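## Task

Scene 2, cell paused. Log: earlier run 9351 threw away plate C16 but its lid remains in LP4. G16 was delidded at N1 (lid to LP2), C51 at N3 (lid to LP3) and C15 at N2 (lid to LP1). The dispenser then failed. Auto-recover put LP2 back on N1 and LP3 back on N3, then the watchdog stopped it. Lids are unlabelled; only the log tells which is whose. Seat each plate's own lid fully on it, then press CONTINUE. Plates and the old run-9351 lid must stay where they began. If two or more nest plates lack a lid, press CALL instead and leave every plate and lid as it began. Pressing RETRY, CONTINUE or SKIP while holding labware, or while any nest plate is unseated or any lid there is not seated on a plate, fails the task. Robot-held results do not count. Finish released and clear; touching the panel housing, CALL or the needed key is clear.

## Robot and tools

Robot: two 6-joint arms, left_arm and right_arm, each ending in a parallel gripper with a fisheye wrist camera (cam_left_wrist, cam_right_wrist, both 616x616). The unused arm may be parked out of the way.

Frame: one scene frame for both arms, metres. Origin on the table top midway between the arms, +x out over the table, +z up, left_arm on the +y side. Arm names are not image sides. Reported gripper positions are the point between closed pads and can be off, more at long reach. Fingers point along the gripper's +z and close along its y; closed fingertips extend about 33 mm past that point (9 mm when fully open), and closing pushes the tips roughly 24 mm further out, so leave room above surfaces.

The row: every motion argument is one flat list of 18 numbers, each in [-1, 1], covering both arms even if one is idle: left_arm first (waist, shoulder, elbow, forearm roll, wrist pitch, wrist roll, then gripper position, force_limit, speed), then right_arm in the same 9-number order. Joint entries are scaled offsets, not poses: 1.0 equals 1.398 rad for waist and shoulder, 2.097 for elbow, 2.622 for the three wrist joints. Waist and wrist roll have signs flipped relative to the URDF; stated ranges keep URDF signs (elbow -2.792 to 2.792, the rest -6.283 to 6.283). Gripper numbers are absolute settings: position +1 fully open (140 mm), about -0.8 pads touching, -1 close until blocked; force_limit -1/0/+1 is about 14/60/107 N; speed -1/0/+1 is about 30/140/250 mm/s. To leave a gripper unchanged, repeat its previous three numbers, since 0 is itself a command.

execute_actions(actions): a list of actions; each action is a table of up to 15 rows, one per 1/30 s step, the last row held for the remaining steps. Joint offsets in every row are measured from the angles at the start of that action (for the first action, the last reported angles). An action asking a joint more than 0.010 rad beyond its range is refused for both arms; a malformed action, or a bad first action, rejects the whole call. An empty list just returns state and images.

move(target, speed, blocking): target is one 18-number row whose offsets are taken from the Joint positions of the latest result that showed them. All joints travel in sync for 0.5 to 10 s; speed is the top rate in rad/s (0.01 to 2, default 0.5) of the joint with the longest way to go. It does not avoid obstacles or the other arm. blocking=false returns after 0.5 s; then only wait or stop are accepted until a result shows the move ended. The extra move: line reports the ending (done, off_target, moving, held, fault), limits=held or none, and each arm's joint farthest from target.

wait(seconds): 0 to 10, arms hold their last command. stop(): brakes a running move; fingers keep going. zoom_image(camera, region): region [x0, y0, x1, y1] in that camera's pixels, at most 504x504. finished_scene(scene): ends scene 1 or 2 for good and reports success; call only after everything is settled.

Results: per-arm pose (position, quat wxyz), velocities, Joint positions, Joint targets, Joint velocities and torques in joint order; step readings, with HELD marking throttled steps. object_status: 0 moving, 1 blocked while opening, 2 blocked while closing (a grip), 3 reached target or pads met. position_measured counts run 3 (open) to 230 (pads met). To squeeze harder while at 2, raise force_limit and nudge position (-1 to -0.98). Lines like joint sent to its limit, joint command not followed, MOTOR HOT, TORQUE FAULT, FORCE FAULT and OVER-TEMPERATURE FAULT signal clamping, clearance checks or stops; a fault freezes that arm for 10 s.

Motion caps: targets stay within a lead of the measured angle (0.456 rad waist/shoulder, 0.683 elbow, 0.854 wrist joints) and grippers cannot be commanded more than 70 mm ahead per step, so large offsets need several actions. Arms are stiff: pushing past a contact can trigger a fault.

Panel: facing it, keys left to right are RETRY (white), CONTINUE (green), SKIP (yellow), CALL (blue); push one until it latches. The first three end the job on press.

Avoid: forces of 144 N or more, joint loads over the limits (waist/shoulder 306, elbow 144, wrist joints 40.5 N m), arm-to-arm contact, fast impacts, drops, and anything falling off the table. Release labware and confirm every lid is seated before pressing a go key.

Each tool is called by a JSON object that holds its "method" and its "body", one argument or row to a line.

## Session

{"method": "execute_actions", "body": {
  "actions": []
}}

Scene clock: 0.00 s.
left_arm: end_effector_position=(+0.4961, +0.4816, +0.3318) position_measured=3 object_status=3 end_effector_quat_wxyz=(+0.099, -0.161, +0.946, -0.263) end_effector_velocity=(+0.001, +0.001, +0.001) end_effector_angular_velocity=(+0.000, -0.001, +0.002) | right_arm: end_effector_position=(+0.7902, +0.1825, +0.3252) position_measured=3 object_status=3 end_effector_quat_wxyz=(-0.055, +0.837, +0.531, -0.120) end_effector_velocity=(-0.000, +0.001, +0.000) end_effector_angular_velocity=(+0.002, -0.001, +0.001)
Joint names: [waist, shoulder, elbow, forearm roll, wrist pitch, wrist roll]
Joint positions: left_arm=[-0.494 -0.288  2.104 -0.59   1.311  1.329] | right_arm=[-0.797  1.089  0.103  0.147  2.182 -1.12 ]
Joint velocities: left_arm=[-0.001 -0.    -0.001 -0.    -0.     0.001] | right_arm=[-0.001 -0.    -0.     0.001 -0.002 -0.   ]
Joint torques (N m, as the joint torque sensors report them, + toward a larger Joint positions number): no reading
Joint targets: left_arm=[-0.494 -0.288 2.104 -0.590 1.311 1.329] | right_arm=[-0.797 1.089 0.103 0.147 2.182 -1.120]
camera_calibration (this result's frames):
cam_left_wrist: T_world_to_cam=[[0.00754524, 0.837231, -0.546798, -0.208432], [0.778955, 0.337959, 0.528216, -0.731515], [0.627034, -0.429917, -0.649615, 0.308187], [0, 0, 0, 1]] pos_world=[0.378147, 0.554223, 0.472631]
cam_right_wrist: T_world_to_cam=[[0.911659, -0.368428, -0.182043, -0.585248], [-0.232575, -0.827778, 0.51058, 0.18877], [-0.338803, -0.423136, -0.840338, 0.810082], [0, 0, 0, 1]] pos_world=[0.851908, 0.283413, 0.47782]

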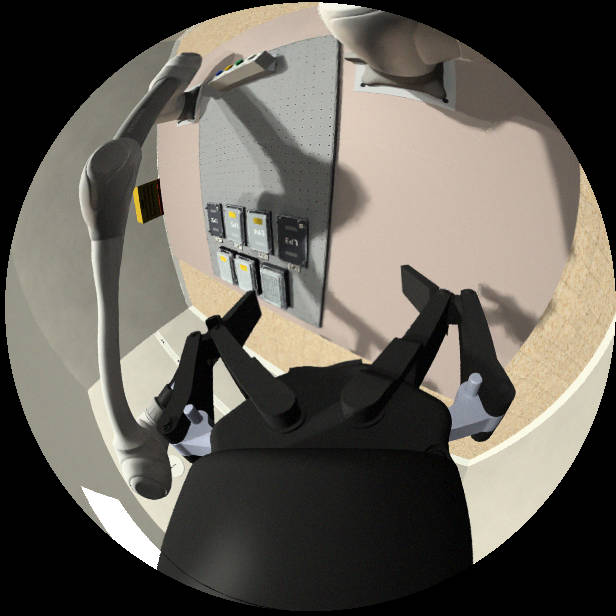

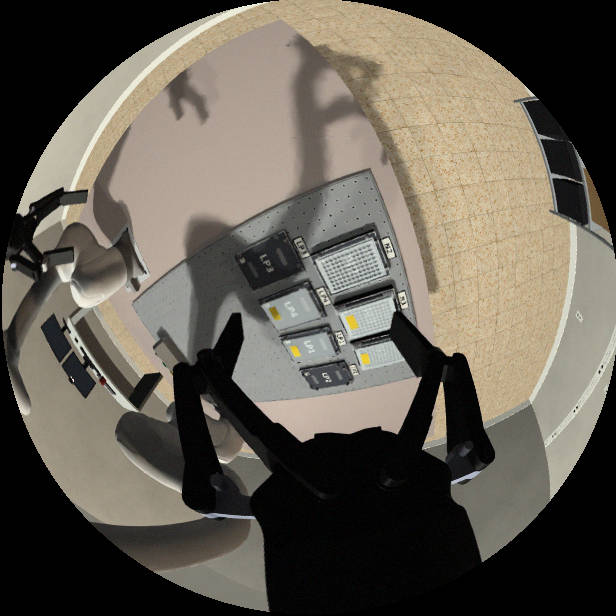

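{"method": "move", "body": {
  "target": [-0.2,0,0,0,0,0,1,0,0,0.1,-0.4127,0.6118,-0.0561,-0.3581,-0.3513,0.55,-0.6,0],
  "speed": 0.7
}}

{"method": "zoom_image", "body": {
  "camera": "cam_right_wrist",
  "region": [170,150,490,400]
}}

Scene clock: 2.53 s.
left_arm: end_effector_position=(+0.4725, +0.5934, +0.3318) position_measured=3 object_status=3 end_effector_quat_wxyz=(+0.135, -0.291, +0.914, -0.247) end_effector_velocity=(+0.000, -0.000, +0.001) end_effector_angular_velocity=(+0.000, -0.001, -0.000) | right_arm: end_effector_position=(+0.7476, -0.0381, +0.1805) position_measured=59 object_status=3 end_effector_quat_wxyz=(+0.000, +1.000, -0.000, +0.000) end_effector_velocity=(+0.000, -0.001, +0.000) end_effector_angular_velocity=(+0.001, -0.000, -0.004)
Joint names: [waist, shoulder, elbow, forearm roll, wrist pitch, wrist roll]
Joint positions: left_arm=[-0.774 -0.288  2.104 -0.59   1.311  1.329] | right_arm=[-0.657  0.512  1.386 -0.001  1.243 -2.041]
Joint velocities: left_arm=[ 0.    -0.001 -0.    -0.    -0.    -0.   ] | right_arm=[ 0.002 -0.001  0.     0.001 -0.    -0.002]
Joint torques (N m, as the joint torque sensors report them, + toward a larger Joint positions number): left_arm=[ -1.91 -10.76 -41.96   2.2   -0.38  -0.13] | right_arm=[ -0.74 -89.97 -40.62   4.5    0.33   0.07]
Joint targets: left_arm=[-0.774 -0.288 2.104 -0.590 1.311 1.329] | right_arm=[-0.657 0.512 1.386 -0.001 1.243 -2.041]
move: done; limits=none; left_arm: farthest joint: the waist, 0.000 radians from its target (0.279 radians at the start); right_arm: farthest joint: the waist, 0.000 radians from its target (0.140 radians at the start)
camera_calibration (this result's frames):
cam_left_wrist: T_world_to_cam=[[-0.223805, 0.806798, -0.546798, -0.174548], [0.655434, 0.539809, 0.528216, -0.812343], [0.72133, -0.240172, -0.649615, 0.213942], [0, 0, 0, 1]] pos_world=[0.339049, 0.630718, 0.472631]
cam_right_wrist: T_world_to_cam=[[0.0648282, -0.996722, 0.0484039, -0.0864522], [-0.914702, -0.0399641, 0.402147, 0.629695], [-0.398895, -0.0703456, -0.914295, 0.652361], [0, 0, 0, 1]] pos_world=[0.841811, -0.015113, 0.347404]

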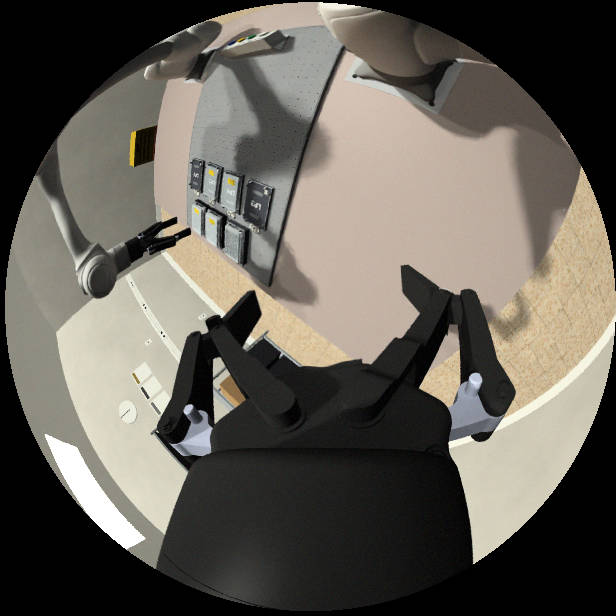

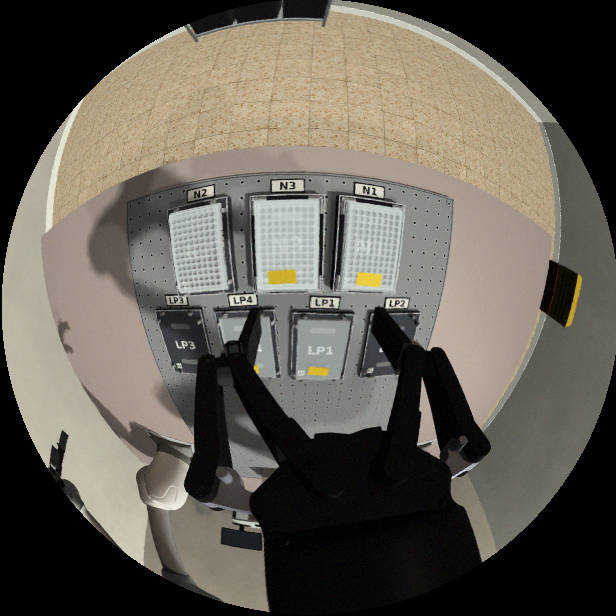

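Region (170, 150, 490, 400) of cam_right_wrist's 616x616 image, scaled by 1.575, with more detail than that image has; it fills the top 394 rows of this view, and the rest is white.

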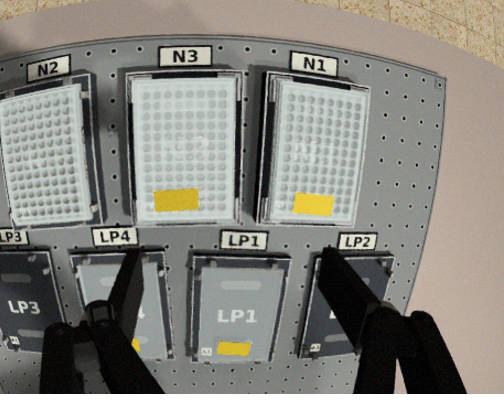

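{"method": "zoom_image", "body": {
  "camera": "cam_right_wrist",
  "region": [240,180,420,310]
}}

{"method": "zoom_image", "body": {
  "camera": "cam_left_wrist",
  "region": [180,150,290,280]
}}

{"method": "zoom_image", "body": {
  "camera": "cam_right_wrist",
  "region": [270,295,380,395]
}}

Region (240, 180, 420, 310) of cam_right_wrist's 616x616 image, scaled by 2.800, with more detail than that image has.

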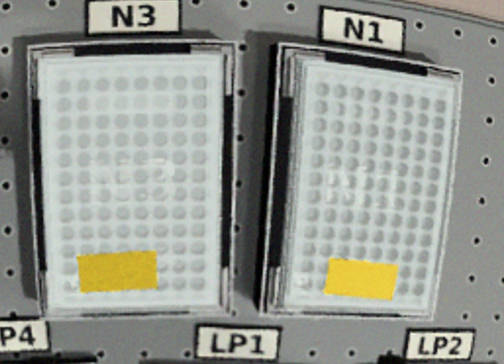

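Region (180, 150, 290, 280) of cam_left_wrist's 616x616 image, scaled by 3.877, with more detail than that image has; it fills the left 426 columns of this view, and the rest is white.

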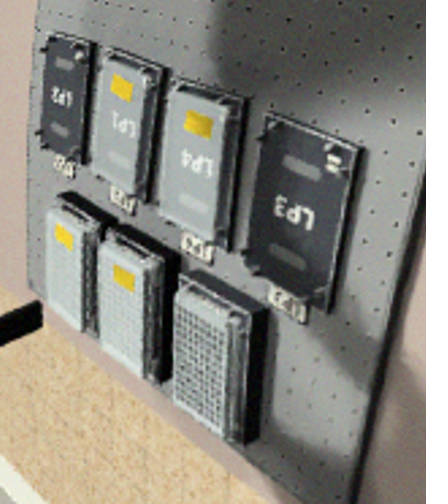

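Region (270, 295, 380, 395) of cam_right_wrist's 616x616 image, scaled by 4.582, with more detail than that image has; it fills the top 458 rows of this view, and the rest is white.

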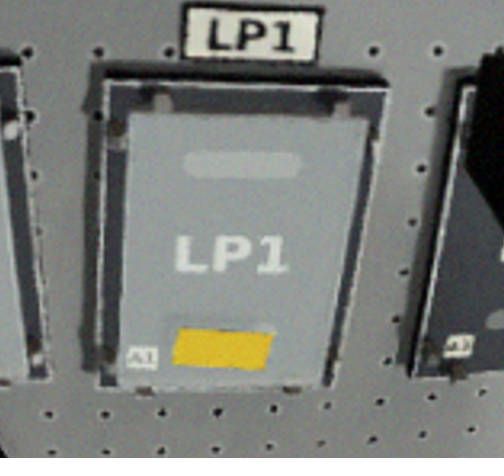

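{"method": "move", "body": {
  "target": [0,0,0,0,0,0,1,0,0,-0.0421,-0.0881,0.165,0.0004,-0.0847,-0.0225,0.55,-0.6,0],
  "speed": 0.4
}}

{"method": "zoom_image", "body": {
  "camera": "cam_right_wrist",
  "region": [240,215,410,390]
}}

Scene clock: 4.30 s.
left_arm: end_effector_position=(+0.4725, +0.5935, +0.3318) position_measured=3 object_status=3 end_effector_quat_wxyz=(+0.135, -0.291, +0.914, -0.247) end_effector_velocity=(+0.000, -0.000, +0.000) end_effector_angular_velocity=(-0.001, +0.000, +0.001) | right_arm: end_effector_position=(+0.6171, -0.0572, +0.1012) position_measured=59 object_status=3 end_effector_quat_wxyz=(-0.000, +1.000, -0.000, -0.000) end_effector_velocity=(-0.001, -0.000, -0.000) end_effector_angular_velocity=(-0.000, +0.001, -0.002)
Joint names: [waist, shoulder, elbow, forearm roll, wrist pitch, wrist roll]
Joint positions: left_arm=[-0.774 -0.288  2.104 -0.59   1.311  1.329] | right_arm=[-0.716  0.389  1.732  0.001  1.021 -2.1  ]
Joint velocities: left_arm=[ 0.001 -0.     0.    -0.001 -0.     0.002] | right_arm=[ 0.    -0.001  0.001  0.001  0.001 -0.001]
Joint torques (N m, as the joint torque sensors report them, + toward a larger Joint positions number): left_arm=[ -1.98  -7.7  -41.34   2.13  -0.4   -0.04] | right_arm=[  0.49 -77.51 -36.93   3.78   0.3   -0.04]
Joint targets: left_arm=[-0.774 -0.288 2.104 -0.590 1.311 1.329] | right_arm=[-0.716 0.389 1.732 0.001 1.021 -2.100]
move: done; limits=none; left_arm: farthest joint: the waist, 0.000 radians from its target (0.000 radians at the start); right_arm: farthest joint: the waist, 0.000 radians from its target (0.058 radians at the start)
camera_calibration (this result's frames):
cam_left_wrist: T_world_to_cam=[[-0.223822, 0.806794, -0.546797, -0.174545], [0.655423, 0.539822, 0.528216, -0.812348], [0.721335, -0.240158, -0.649615, 0.213936], [0, 0, 0, 1]] pos_world=[0.339046, 0.630723, 0.472631]
cam_right_wrist: T_world_to_cam=[[0.0643004, -0.996782, 0.0478663, -0.0928345], [-0.914259, -0.0396156, 0.403188, 0.541034], [-0.399995, -0.0696873, -0.913864, 0.527139], [0, 0, 0, 1]] pos_world=[0.711468, -0.0343674, 0.268039]

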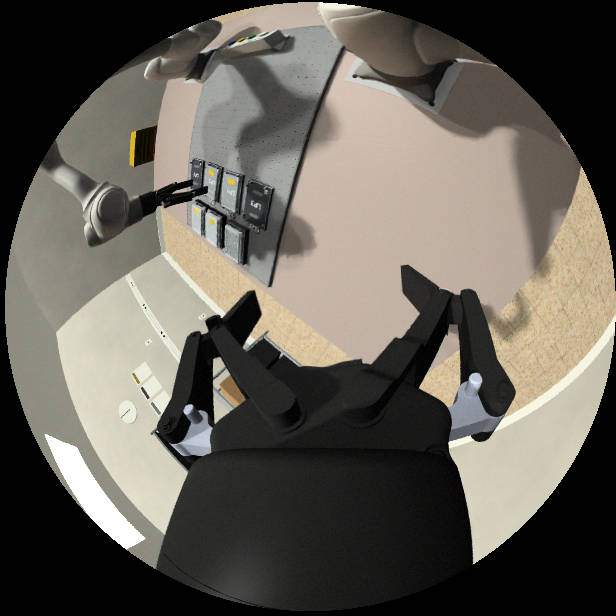

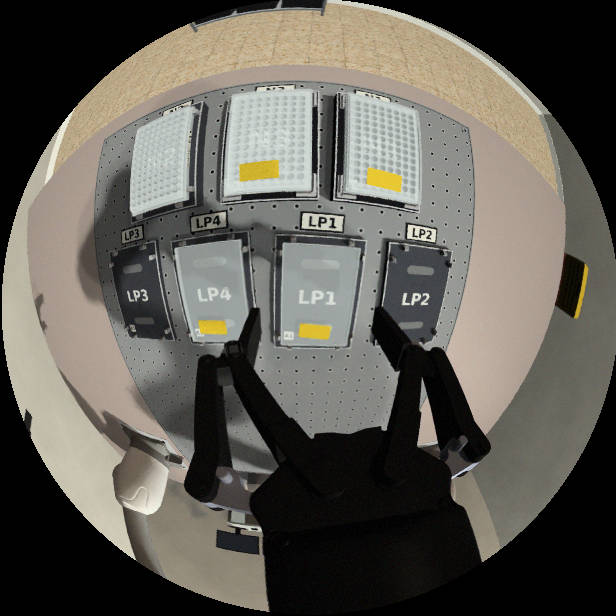

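Region (240, 215, 410, 390) of cam_right_wrist's 616x616 image, scaled by 2.880, with more detail than that image has; it fills the left 490 columns of this view, and the rest is white.

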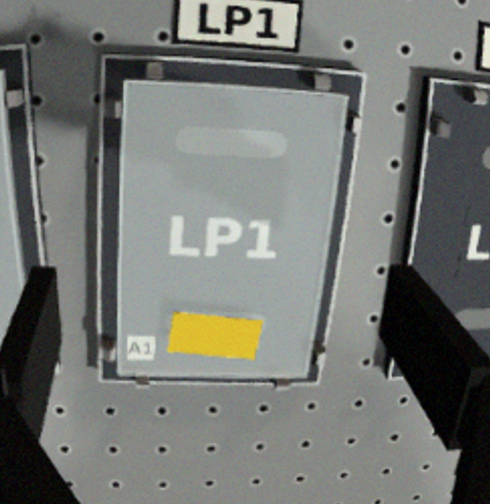

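{"method": "move", "body": {
  "target": [0,0,0,0,0,0,1,0,0,0,0.0222,0.013,-0.0004,-0.0222,-0.0248,0.45,-0.6,0],
  "speed": 0.15
}}

{"method": "zoom_image", "body": {
  "camera": "cam_right_wrist",
  "region": [230,215,410,390]
}}

Scene clock: 5.43 s.
left_arm: end_effector_position=(+0.4725, +0.5935, +0.3318) position_measured=3 object_status=3 end_effector_quat_wxyz=(+0.135, -0.291, +0.914, -0.247) end_effector_velocity=(-0.000, -0.000, +0.001) end_effector_angular_velocity=(-0.001, -0.001, +0.001) | right_arm: end_effector_position=(+0.6171, -0.0575, +0.0664) position_measured=72 object_status=3 end_effector_quat_wxyz=(+0.000, +0.999, -0.033, -0.000) end_effector_velocity=(-0.000, -0.001, -0.001) end_effector_angular_velocity=(-0.001, +0.002, -0.001)
Joint names: [waist, shoulder, elbow, forearm roll, wrist pitch, wrist roll]
Joint positions: left_arm=[-0.774 -0.288  2.104 -0.59   1.311  1.329] | right_arm=[-0.716  0.42   1.759 -0.001  0.963 -2.165]
Joint velocities: left_arm=[-0.    -0.001 -0.    -0.001  0.001  0.001] | right_arm=[0.001 0.001 0.    0.001 0.001 0.001]
Joint torques (N m, as the joint torque sensors report them, + toward a larger Joint positions number): left_arm=[ -2.32  -9.52 -42.28   2.14  -0.32  -0.55] | right_arm=[ -0.85 -75.03 -34.56   3.99   0.09   0.06]
Joint targets: left_arm=[-0.774 -0.288 2.104 -0.590 1.311 1.329] | right_arm=[-0.716 0.420 1.759 -0.001 0.963 -2.165]
move: done; limits=none; left_arm: farthest joint: the waist, 0.000 radians from its target (0.000 radians at the start); right_arm: farthest joint: the waist, 0.000 radians from its target (0.000 radians at the start)
camera_calibration (this result's frames):
cam_left_wrist: T_world_to_cam=[[-0.223822, 0.806794, -0.546797, -0.174544], [0.655423, 0.539822, 0.528216, -0.812348], [0.721335, -0.240158, -0.649616, 0.213936], [0, 0, 0, 1]] pos_world=[0.339046, 0.630723, 0.472631]
cam_right_wrist: T_world_to_cam=[[-0.0000006508, -0.998814, 0.0486811, -0.0519857], [-0.915065, 0.019634, 0.402827, 0.558966], [-0.403306, -0.0445461, -0.91398, 0.498802], [0, 0, 0, 1]] pos_world=[0.71266, -0.040679, 0.233259]

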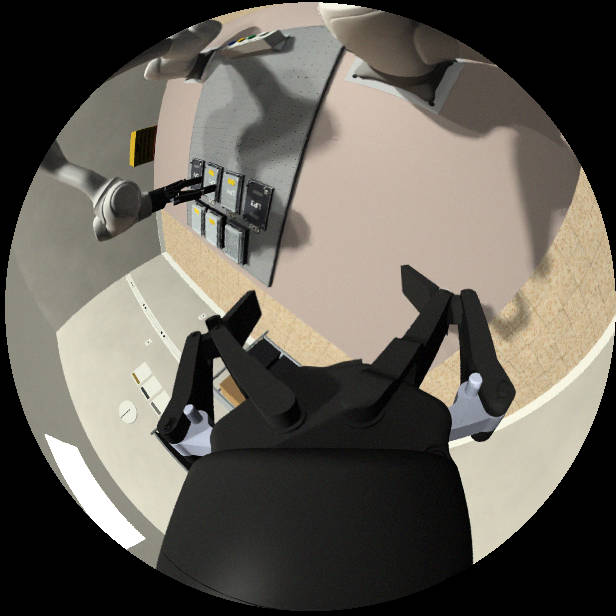

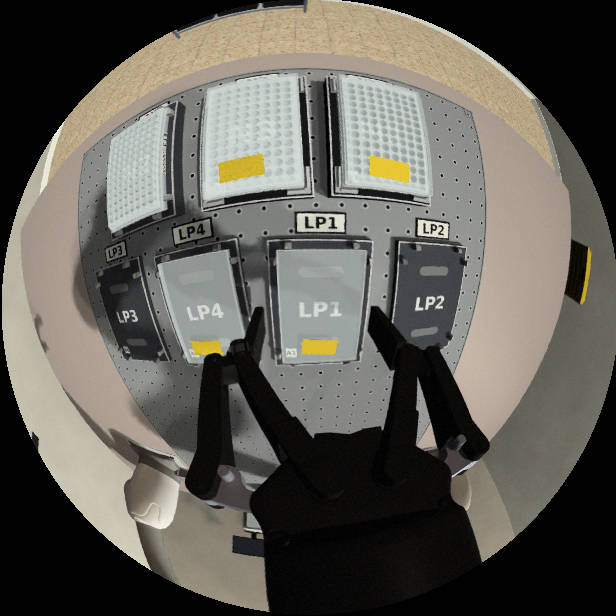

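Region (230, 215, 410, 390) of cam_right_wrist's 616x616 image, scaled by 2.800, with more detail than that image has; it fills the top 490 rows of this view, and the rest is white.

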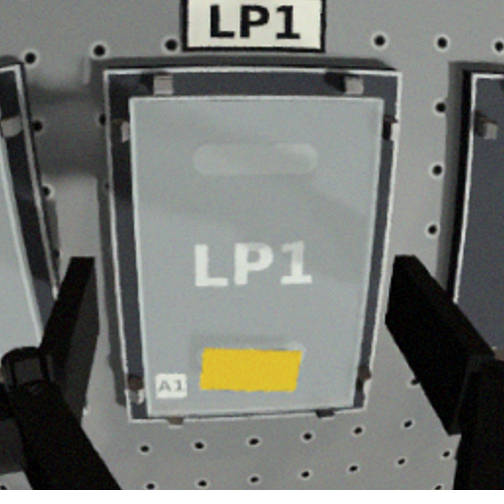

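{"method": "move", "body": {
  "target": [0,0,0,0,0,0,1,0,0,0.0039,0.0071,0.0073,0.0003,-0.0097,0.0021,0.45,-0.6,0],
  "speed": 0.05
}}

{"method": "move", "body": {
  "target": [0,0,0,0,0,0,1,0,0,0,0,0,0,0,0,0.32,-0.6,-1]
}}

{"method": "zoom_image", "body": {
  "camera": "cam_right_wrist",
  "region": [230,215,410,390]
}}

Scene clock: 6.37 s.
left_arm: end_effector_position=(+0.4725, +0.5935, +0.3318) position_measured=3 object_status=3 end_effector_quat_wxyz=(+0.135, -0.291, +0.914, -0.247) end_effector_velocity=(+0.001, -0.000, -0.000) end_effector_angular_velocity=(+0.000, -0.001, +0.000) | right_arm: end_effector_position=(+0.6169, -0.0618, +0.0524) position_measured=72 object_status=3 end_effector_quat_wxyz=(-0.000, +0.999, -0.033, -0.000) end_effector_velocity=(+0.001, -0.000, +0.000) end_effector_angular_velocity=(+0.002, -0.001, -0.005)
Joint names: [waist, shoulder, elbow, forearm roll, wrist pitch, wrist roll]
Joint positions: left_arm=[-0.774 -0.288  2.104 -0.59   1.311  1.329] | right_arm=[-0.711  0.43   1.774  0.     0.937 -2.16 ]
Joint velocities: left_arm=[ 0.001  0.     0.    -0.001 -0.002  0.001] | right_arm=[ 0.002 -0.    -0.     0.002 -0.002 -0.003]
Joint torques (N m, as the joint torque sensors report them, + toward a larger Joint positions number): left_arm=[ -2.26 -11.25 -41.08   2.39  -0.37  -0.36] | right_arm=[  0.51 -75.63 -34.89   3.57  -0.18  -0.01]
Joint targets: left_arm=[-0.774 -0.288 2.104 -0.590 1.311 1.329] | right_arm=[-0.711 0.430 1.774 0.000 0.937 -2.160]
move: done; limits=none; left_arm: farthest joint: the waist, 0.000 radians from its target (0.000 radians at the start); right_arm: farthest joint: the waist, 0.000 radians from its target (0.006 radians at the start)
camera_calibration (this result's frames):
cam_left_wrist: T_world_to_cam=[[-0.223821, 0.806794, -0.546798, -0.174545], [0.655424, 0.539822, 0.528216, -0.812348], [0.721335, -0.240158, -0.649615, 0.213936], [0, 0, 0, 1]] pos_world=[0.339046, 0.630723, 0.472631]
cam_right_wrist: T_world_to_cam=[[-0.000382073, -0.998846, 0.0480335, -0.0553707], [-0.915003, 0.0197281, 0.402964, 0.564471], [-0.403446, -0.0437968, -0.913955, 0.485886], [0, 0, 0, 1]] pos_world=[0.712501, -0.0451625, 0.219276]

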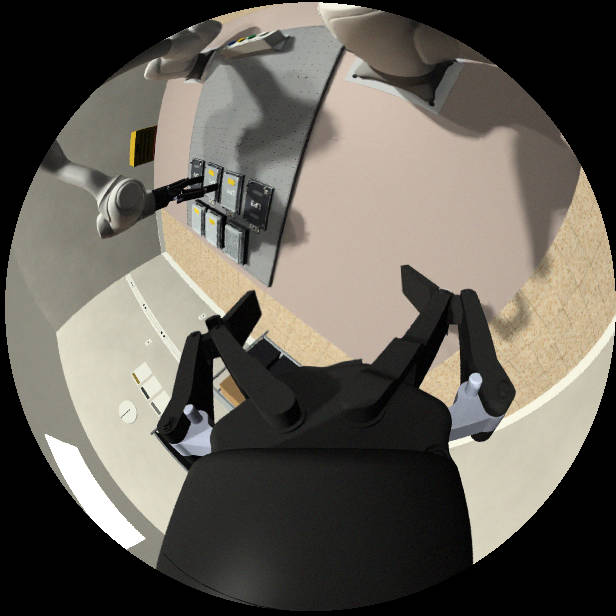

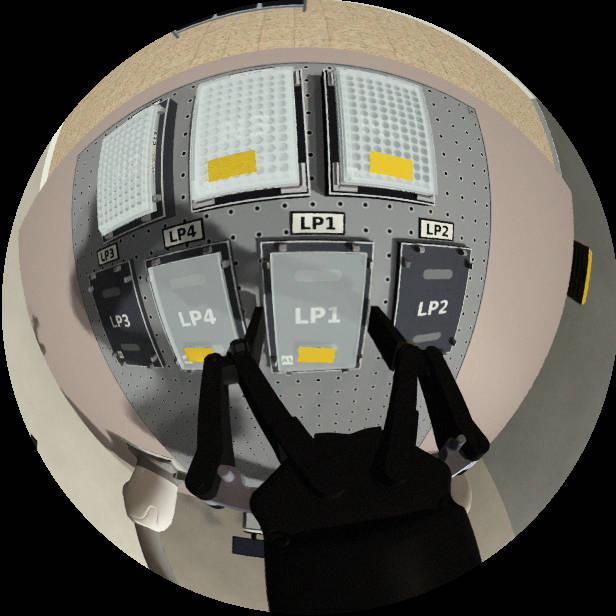

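Scene clock: 6.93 s.
left_arm: end_effector_position=(+0.4725, +0.5935, +0.3318) position_measured=3 object_status=3 end_effector_quat_wxyz=(+0.135, -0.291, +0.914, -0.247) end_effector_velocity=(+0.000, +0.000, +0.001) end_effector_angular_velocity=(+0.002, -0.002, -0.001) | right_arm: end_effector_position=(+0.6169, -0.0618, +0.0524) position_measured=89 object_status=0 end_effector_quat_wxyz=(-0.000, +0.999, -0.033, -0.000) end_effector_velocity=(+0.001, -0.001, +0.000) end_effector_angular_velocity=(-0.001, -0.002, -0.001)
Joint names: [waist, shoulder, elbow, forearm roll, wrist pitch, wrist roll]
Joint positions: left_arm=[-0.774 -0.288  2.104 -0.59   1.311  1.329] | right_arm=[-0.711  0.43   1.774  0.     0.937 -2.16 ]
Joint velocities: left_arm=[ 0.    -0.001 -0.001  0.    -0.001 -0.001] | right_arm=[ 0.002 -0.    -0.    -0.002 -0.001  0.   ]
Joint torques (N m, as the joint torque sensors report them, + toward a larger Joint positions number): left_arm=[ -4.1  -10.8  -42.3    2.26  -0.32  -0.2 ] | right_arm=[  1.79 -77.5  -34.29   3.36   0.24  -0.22]
Joint targets: left_arm=[-0.774 -0.288 2.104 -0.590 1.311 1.329] | right_arm=[-0.711 0.430 1.774 0.000 0.937 -2.160]
move: done; limits=none; left_arm: farthest joint: the waist, 0.000 radians from its target (0.000 radians at the start); right_arm: farthest joint: the waist, 0.000 radians from its target (0.000 radians at the start)
camera_calibration (this result's frames):
cam_left_wrist: T_world_to_cam=[[-0.223822, 0.806794, -0.546798, -0.174544], [0.655423, 0.539822, 0.528216, -0.812348], [0.721335, -0.240158, -0.649615, 0.213936], [0, 0, 0, 1]] pos_world=[0.339046, 0.630723, 0.472631]
cam_right_wrist: T_world_to_cam=[[-0.000384593, -0.998846, 0.0480291, -0.0553698], [-0.915003, 0.0197287, 0.402963, 0.564474], [-0.403446, -0.0437919, -0.913955, 0.485881], [0, 0, 0, 1]] pos_world=[0.712501, -0.0451646, 0.21927]

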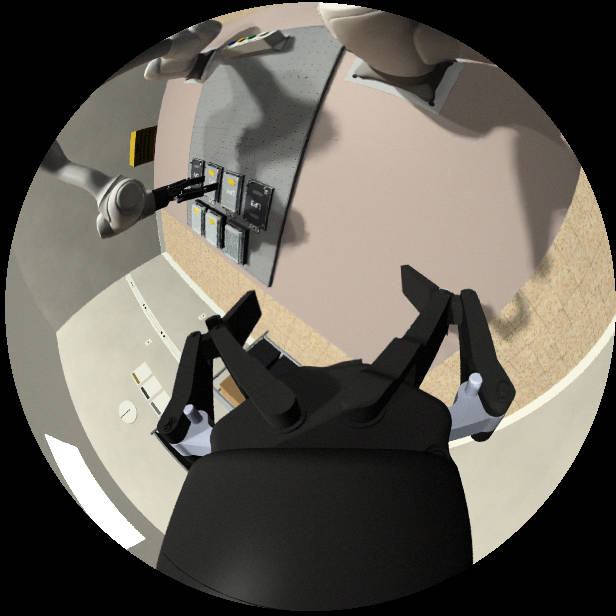

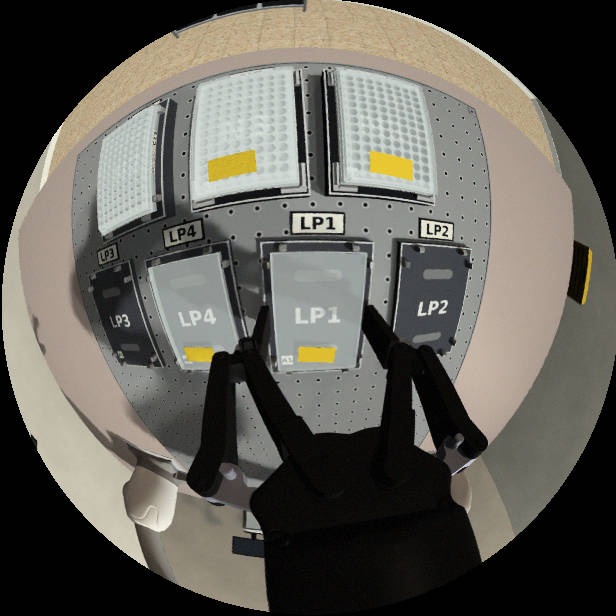

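Region (230, 215, 410, 390) of cam_right_wrist's 616x616 image, scaled by 2.800, with more detail than that image has; it fills the top 490 rows of this view, and the rest is white.

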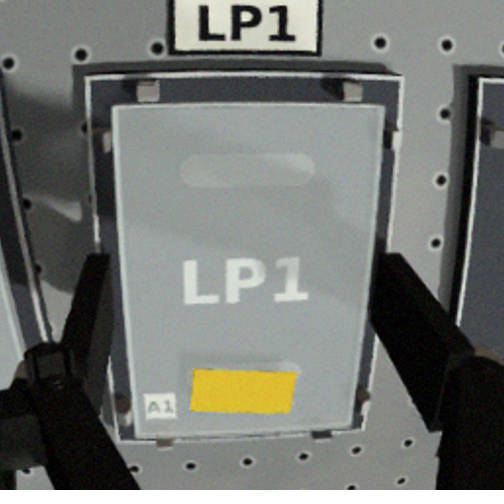

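{"method": "move", "body": {
  "target": [0,0,0,0,0,0,1,0,0,0.0012,0,0,0,0,0.0006,-1,-0.6,-1],
  "speed": 0.01
}}

Scene clock: 7.70 s.
left_arm: end_effector_position=(+0.4725, +0.5935, +0.3318) position_measured=3 object_status=3 end_effector_quat_wxyz=(+0.135, -0.291, +0.914, -0.247) end_effector_velocity=(+0.000, +0.001, +0.001) end_effector_angular_velocity=(+0.001, -0.002, -0.000) | right_arm: end_effector_position=(+0.6175, -0.0628, +0.0524) position_measured=102 object_status=2 end_effector_quat_wxyz=(-0.000, +0.999, -0.033, -0.000) end_effector_velocity=(+0.000, -0.000, -0.000) end_effector_angular_velocity=(+0.001, -0.000, -0.001)
Joint names: [waist, shoulder, elbow, forearm roll, wrist pitch, wrist roll]
Joint positions: left_arm=[-0.774 -0.288  2.104 -0.59   1.311  1.329] | right_arm=[-0.709  0.43   1.774  0.     0.937 -2.158]
Joint velocities: left_arm=[-0.001 -0.001 -0.001 -0.001  0.    -0.002] | right_arm=[ 0.001  0.     0.     0.001 -0.001  0.   ]
Joint torques (N m, as the joint torque sensors report them, + toward a larger Joint positions number): left_arm=[ -2.98  -9.92 -41.86   2.14  -0.55  -0.03] | right_arm=[  7.19 -63.16 -26.11   1.66  -0.19  -0.08]
Joint targets: left_arm=[-0.774 -0.288 2.104 -0.590 1.311 1.329] | right_arm=[-0.709 0.430 1.774 0.000 0.937 -2.158]
move: done; limits=none; left_arm: farthest joint: the waist, 0.000 radians from its target (0.000 radians at the start); right_arm: farthest joint: the waist, 0.000 radians from its target (0.002 radians at the start)
camera_calibration (this result's frames):
cam_left_wrist: T_world_to_cam=[[-0.223821, 0.806794, -0.546798, -0.174545], [0.655423, 0.539822, 0.528216, -0.812348], [0.721335, -0.240158, -0.649615, 0.213936], [0, 0, 0, 1]] pos_world=[0.339046, 0.630723, 0.472631]
cam_right_wrist: T_world_to_cam=[[-0.000564794, -0.998851, 0.0479197, -0.056217], [-0.914988, 0.0198508, 0.402991, 0.565054], [-0.40348, -0.0436183, -0.913948, 0.486142], [0, 0, 0, 1]] pos_world=[0.713134, -0.0461645, 0.219291]

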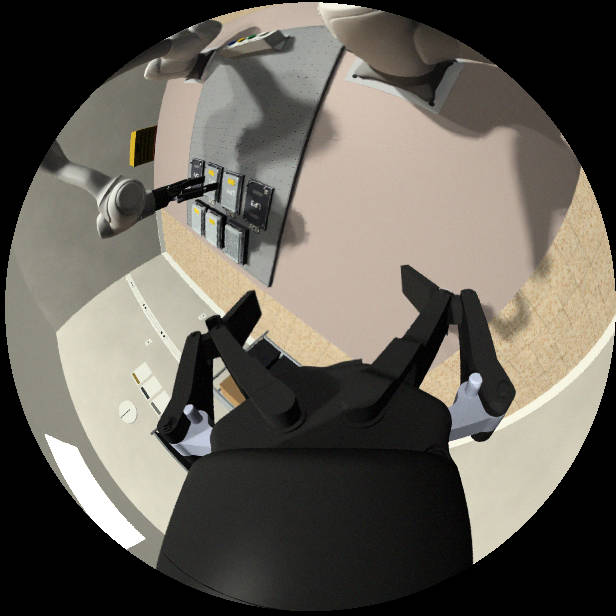

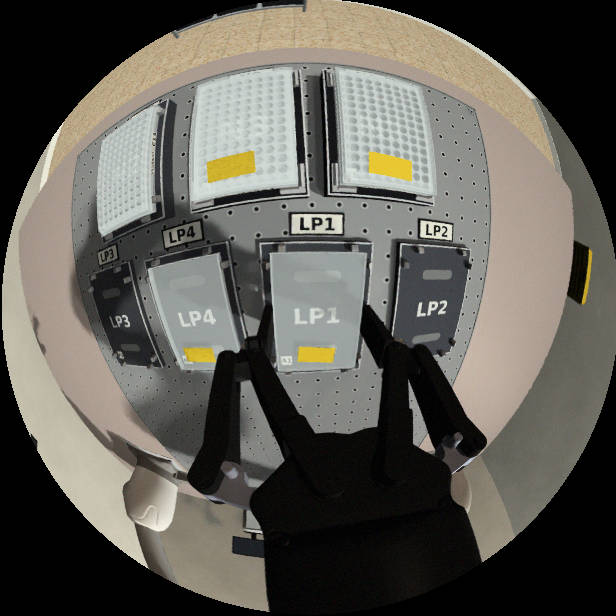

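{"method": "move", "body": {
  "target": [0,0,0,0,0,0,1,0,0,0,-0.0315,-0.0176,0,0.0309,0,-1,-0.6,-1],
  "speed": 0.12
}}

{"method": "move", "body": {
  "target": [0,0,0,0,0,0,1,0,0,-0.0439,0.2793,-0.3094,0,0.0988,-0.0235,-1,-0.6,-1],
  "speed": 0.4
}}

{"method": "zoom_image", "body": {
  "camera": "cam_right_wrist",
  "region": [230,215,410,390]
}}

Scene clock: 9.03 s.
left_arm: end_effector_position=(+0.4725, +0.5935, +0.3318) position_measured=3 object_status=3 end_effector_quat_wxyz=(+0.135, -0.291, +0.914, -0.247) end_effector_velocity=(+0.000, -0.001, +0.000) end_effector_angular_velocity=(+0.001, -0.001, -0.002) | right_arm: end_effector_position=(+0.6177, -0.0627, +0.1007) position_measured=102 object_status=2 end_effector_quat_wxyz=(-0.000, +0.999, -0.033, -0.000) end_effector_velocity=(-0.001, +0.002, +0.000) end_effector_angular_velocity=(+0.001, +0.000, +0.001)
Joint names: [waist, shoulder, elbow, forearm roll, wrist pitch, wrist roll]
Joint positions: left_arm=[-0.774 -0.288  2.104 -0.59   1.311  1.329] | right_arm=[-0.709  0.386  1.738  0.     1.018 -2.158]
Joint velocities: left_arm=[ 0.002 -0.001  0.     0.    -0.    -0.   ] | right_arm=[-0.002 -0.     0.     0.002 -0.    -0.001]
Joint torques (N m, as the joint torque sensors report them, + toward a larger Joint positions number): left_arm=[ -1.39  -9.33 -41.61   2.52  -0.17  -0.28] | right_arm=[  3.11 -71.52 -34.54   4.18   0.24   0.22]
Joint targets: left_arm=[-0.774 -0.288 2.104 -0.590 1.311 1.329] | right_arm=[-0.709 0.386 1.738 0.000 1.018 -2.158]
move: done; limits=none; left_arm: farthest joint: the waist, 0.000 radians from its target (0.000 radians at the start); right_arm: farthest joint: the waist, 0.000 radians from its target (0.000 radians at the start)
camera_calibration (this result's frames):
cam_left_wrist: T_world_to_cam=[[-0.223821, 0.806794, -0.546797, -0.174545], [0.655423, 0.539822, 0.528216, -0.812348], [0.721335, -0.240158, -0.649615, 0.213936], [0, 0, 0, 1]] pos_world=[0.339046, 0.630723, 0.472631]
cam_right_wrist: T_world_to_cam=[[-0.000502235, -0.998849, 0.0479541, -0.0584672], [-0.914951, 0.0198116, 0.403079, 0.545711], [-0.403565, -0.0436732, -0.913908, 0.530408], [0, 0, 0, 1]] pos_world=[0.713323, -0.0460467, 0.267583]

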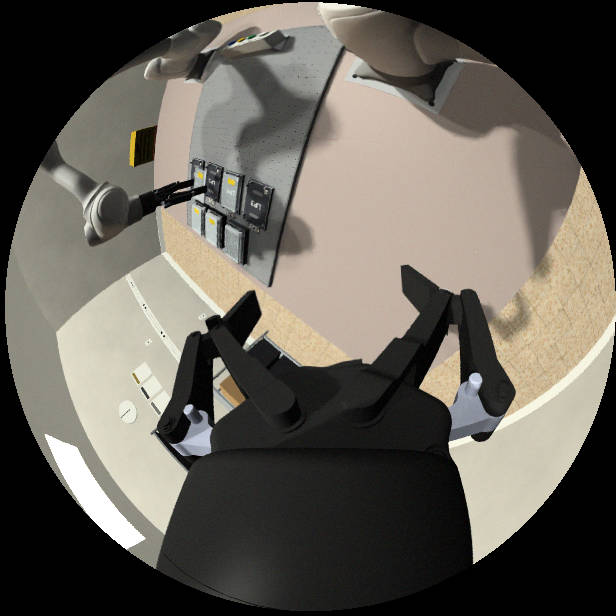

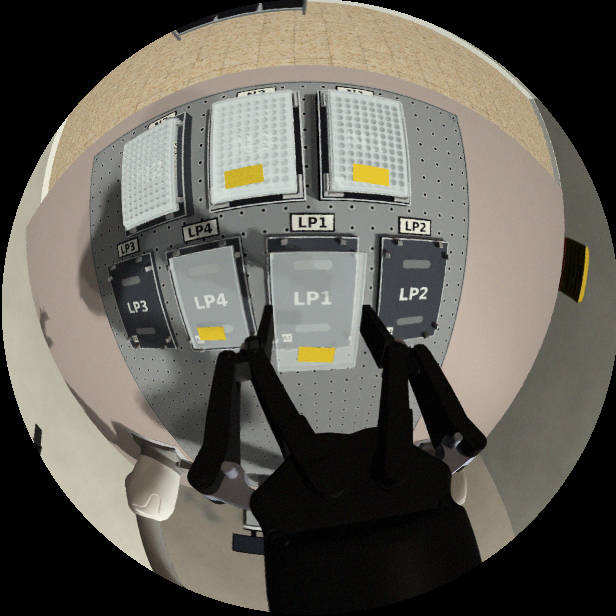

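Scene clock: 11.10 s.
left_arm: end_effector_position=(+0.4725, +0.5935, +0.3318) position_measured=3 object_status=3 end_effector_quat_wxyz=(+0.135, -0.291, +0.914, -0.247) end_effector_velocity=(+0.000, +0.001, +0.000) end_effector_angular_velocity=(+0.000, -0.001, +0.002) | right_arm: end_effector_position=(+0.8100, +0.1165, +0.1000) position_measured=102 object_status=2 end_effector_quat_wxyz=(+0.000, +0.999, -0.033, -0.000) end_effector_velocity=(-0.001, +0.001, -0.000) end_effector_angular_velocity=(-0.001, +0.001, +0.003)
Joint names: [waist, shoulder, elbow, forearm roll, wrist pitch, wrist roll]
Joint positions: left_arm=[-0.774 -0.288  2.104 -0.59   1.311  1.329] | right_arm=[-0.771  0.777  1.089  0.     1.277 -2.22 ]
Joint velocities: left_arm=[-0.001 -0.    -0.    -0.    -0.001 -0.   ] | right_arm=[-0.002  0.001 -0.001 -0.001  0.001  0.001]
Joint torques (N m, as the joint torque sensors report them, + toward a larger Joint positions number): left_arm=[ -2.5   -9.36 -41.9    2.29  -0.48  -0.47] | right_arm=[  -0.4  -113.06  -39.76    4.08    0.41   -0.01]
Joint targets: left_arm=[-0.774 -0.288 2.104 -0.590 1.311 1.329] | right_arm=[-0.771 0.777 1.089 0.000 1.277 -2.220]
move: done; limits=none; left_arm: farthest joint: the waist, 0.000 radians from its target (0.000 radians at the start); right_arm: farthest joint: the waist, 0.000 radians from its target (0.061 radians at the start)
camera_calibration (this result's frames):
cam_left_wrist: T_world_to_cam=[[-0.223821, 0.806794, -0.546798, -0.174545], [0.655423, 0.539822, 0.528216, -0.812348], [0.721335, -0.240158, -0.649615, 0.213936], [0, 0, 0, 1]] pos_world=[0.339046, 0.630723, 0.472631]
cam_right_wrist: T_world_to_cam=[[-0.000614259, -0.998834, 0.0482757, 0.120698], [-0.914735, 0.0200672, 0.403555, 0.71823], [-0.404053, -0.0439116, -0.913681, 0.615542], [0, 0, 0, 1]] pos_world=[0.905776, 0.133174, 0.266737]

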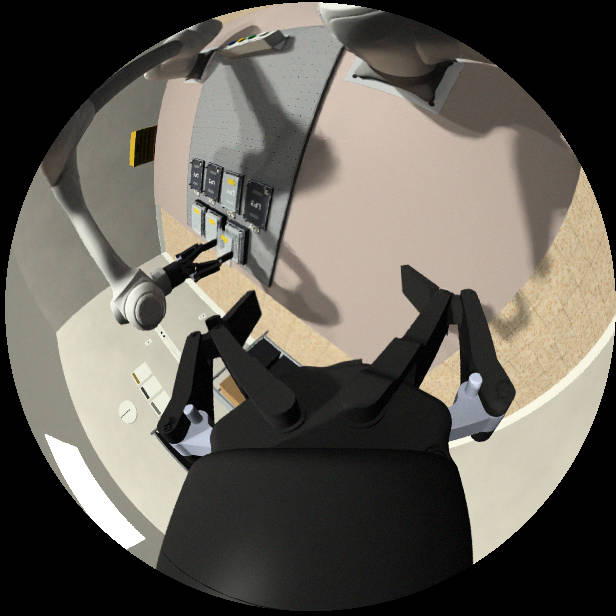

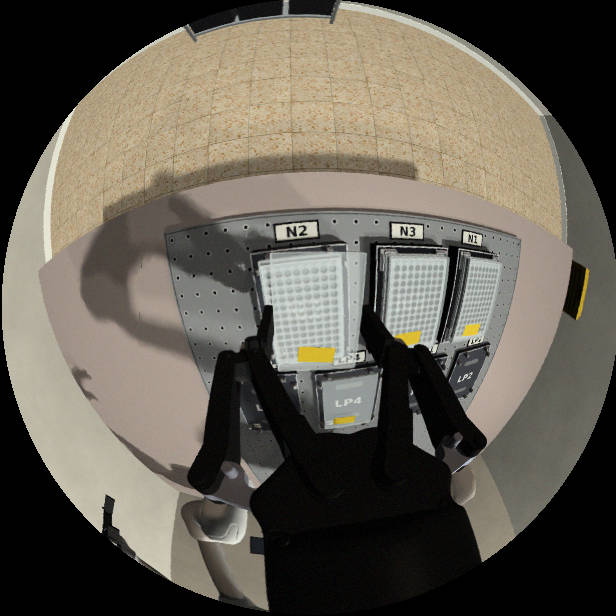

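Region (230, 215, 410, 390) of cam_right_wrist's 616x616 image, scaled by 2.800, with more detail than that image has; it fills the top 490 rows of this view, and the rest is white.

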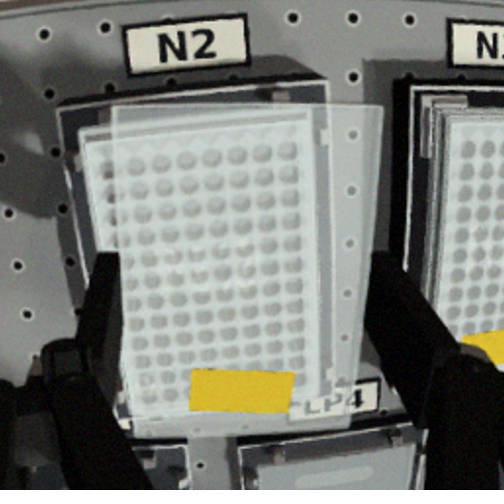

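{"method": "move", "body": {
  "target": [0,0,0,0,0,0,1,0,0,-0.0109,-0.0014,0.0097,0,-0.0076,0.0267,-1,-0.6,-1],
  "speed": 0.08
}}

{"method": "zoom_image", "body": {
  "camera": "cam_right_wrist",
  "region": [230,215,410,390]
}}

Scene clock: 12.53 s.
left_arm: end_effector_position=(+0.4725, +0.5935, +0.3318) position_measured=3 object_status=3 end_effector_quat_wxyz=(+0.135, -0.291, +0.914, -0.247) end_effector_velocity=(+0.000, -0.001, +0.001) end_effector_angular_velocity=(+0.002, -0.001, -0.002) | right_arm: end_effector_position=(+0.7985, +0.1265, +0.0910) position_measured=102 object_status=2 end_effector_quat_wxyz=(-0.000, +1.000, +0.010, +0.000) end_effector_velocity=(-0.001, +0.001, +0.000) end_effector_angular_velocity=(-0.001, +0.001, +0.001)
Joint names: [waist, shoulder, elbow, forearm roll, wrist pitch, wrist roll]
Joint positions: left_arm=[-0.774 -0.288  2.104 -0.59   1.311  1.329] | right_arm=[-0.786  0.775  1.109  0.     1.257 -2.15 ]
Joint velocities: left_arm=[ 0.002 -0.001 -0.001  0.     0.    -0.   ] | right_arm=[-0.001  0.    -0.     0.     0.001 -0.   ]
Joint torques (N m, as the joint torque sensors report them, + toward a larger Joint positions number): left_arm=[ -0.58  -9.76 -41.51   2.53  -0.34  -0.12] | right_arm=[   1.91 -115.77  -38.43    3.78    0.58   -0.38]
Joint targets: left_arm=[-0.774 -0.288 2.104 -0.590 1.311 1.329] | right_arm=[-0.786 0.775 1.109 0.000 1.257 -2.150]
move: done; limits=none; left_arm: farthest joint: the waist, 0.000 radians from its target (0.000 radians at the start); right_arm: farthest joint: the waist, 0.000 radians from its target (0.016 radians at the start)
camera_calibration (this result's frames):
cam_left_wrist: T_world_to_cam=[[-0.223822, 0.806794, -0.546798, -0.174545], [0.655423, 0.539822, 0.528216, -0.812348], [0.721335, -0.240158, -0.649615, 0.213936], [0, 0, 0, 1]] pos_world=[0.339046, 0.630723, 0.472631]
cam_right_wrist: T_world_to_cam=[[0.0843119, -0.995309, 0.0474509, 0.0629532], [-0.913633, -0.0582113, 0.402351, 0.720264], [-0.397702, -0.0772757, -0.914255, 0.602363], [0, 0, 0, 1]] pos_world=[0.89231, 0.151133, 0.257927]

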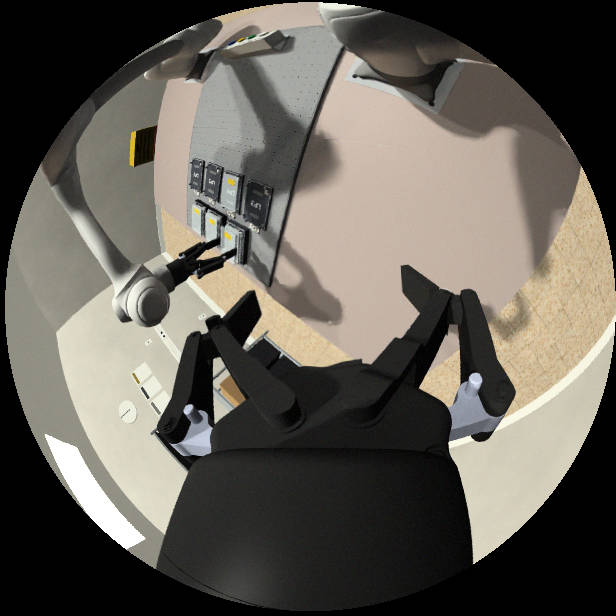

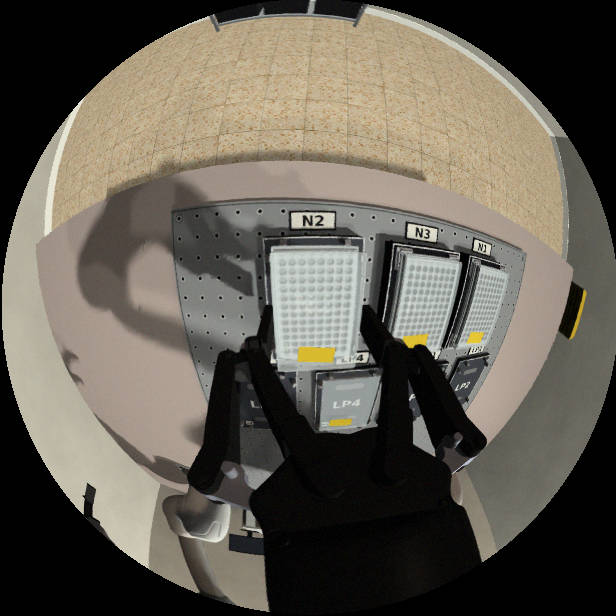

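Region (230, 215, 410, 390) of cam_right_wrist's 616x616 image, scaled by 2.800, with more detail than that image has; it fills the top 490 rows of this view, and the rest is white.

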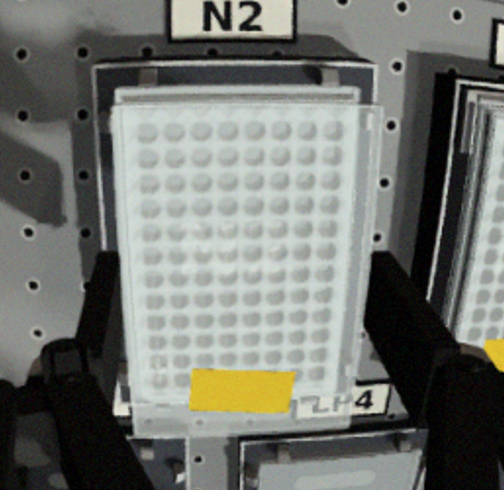

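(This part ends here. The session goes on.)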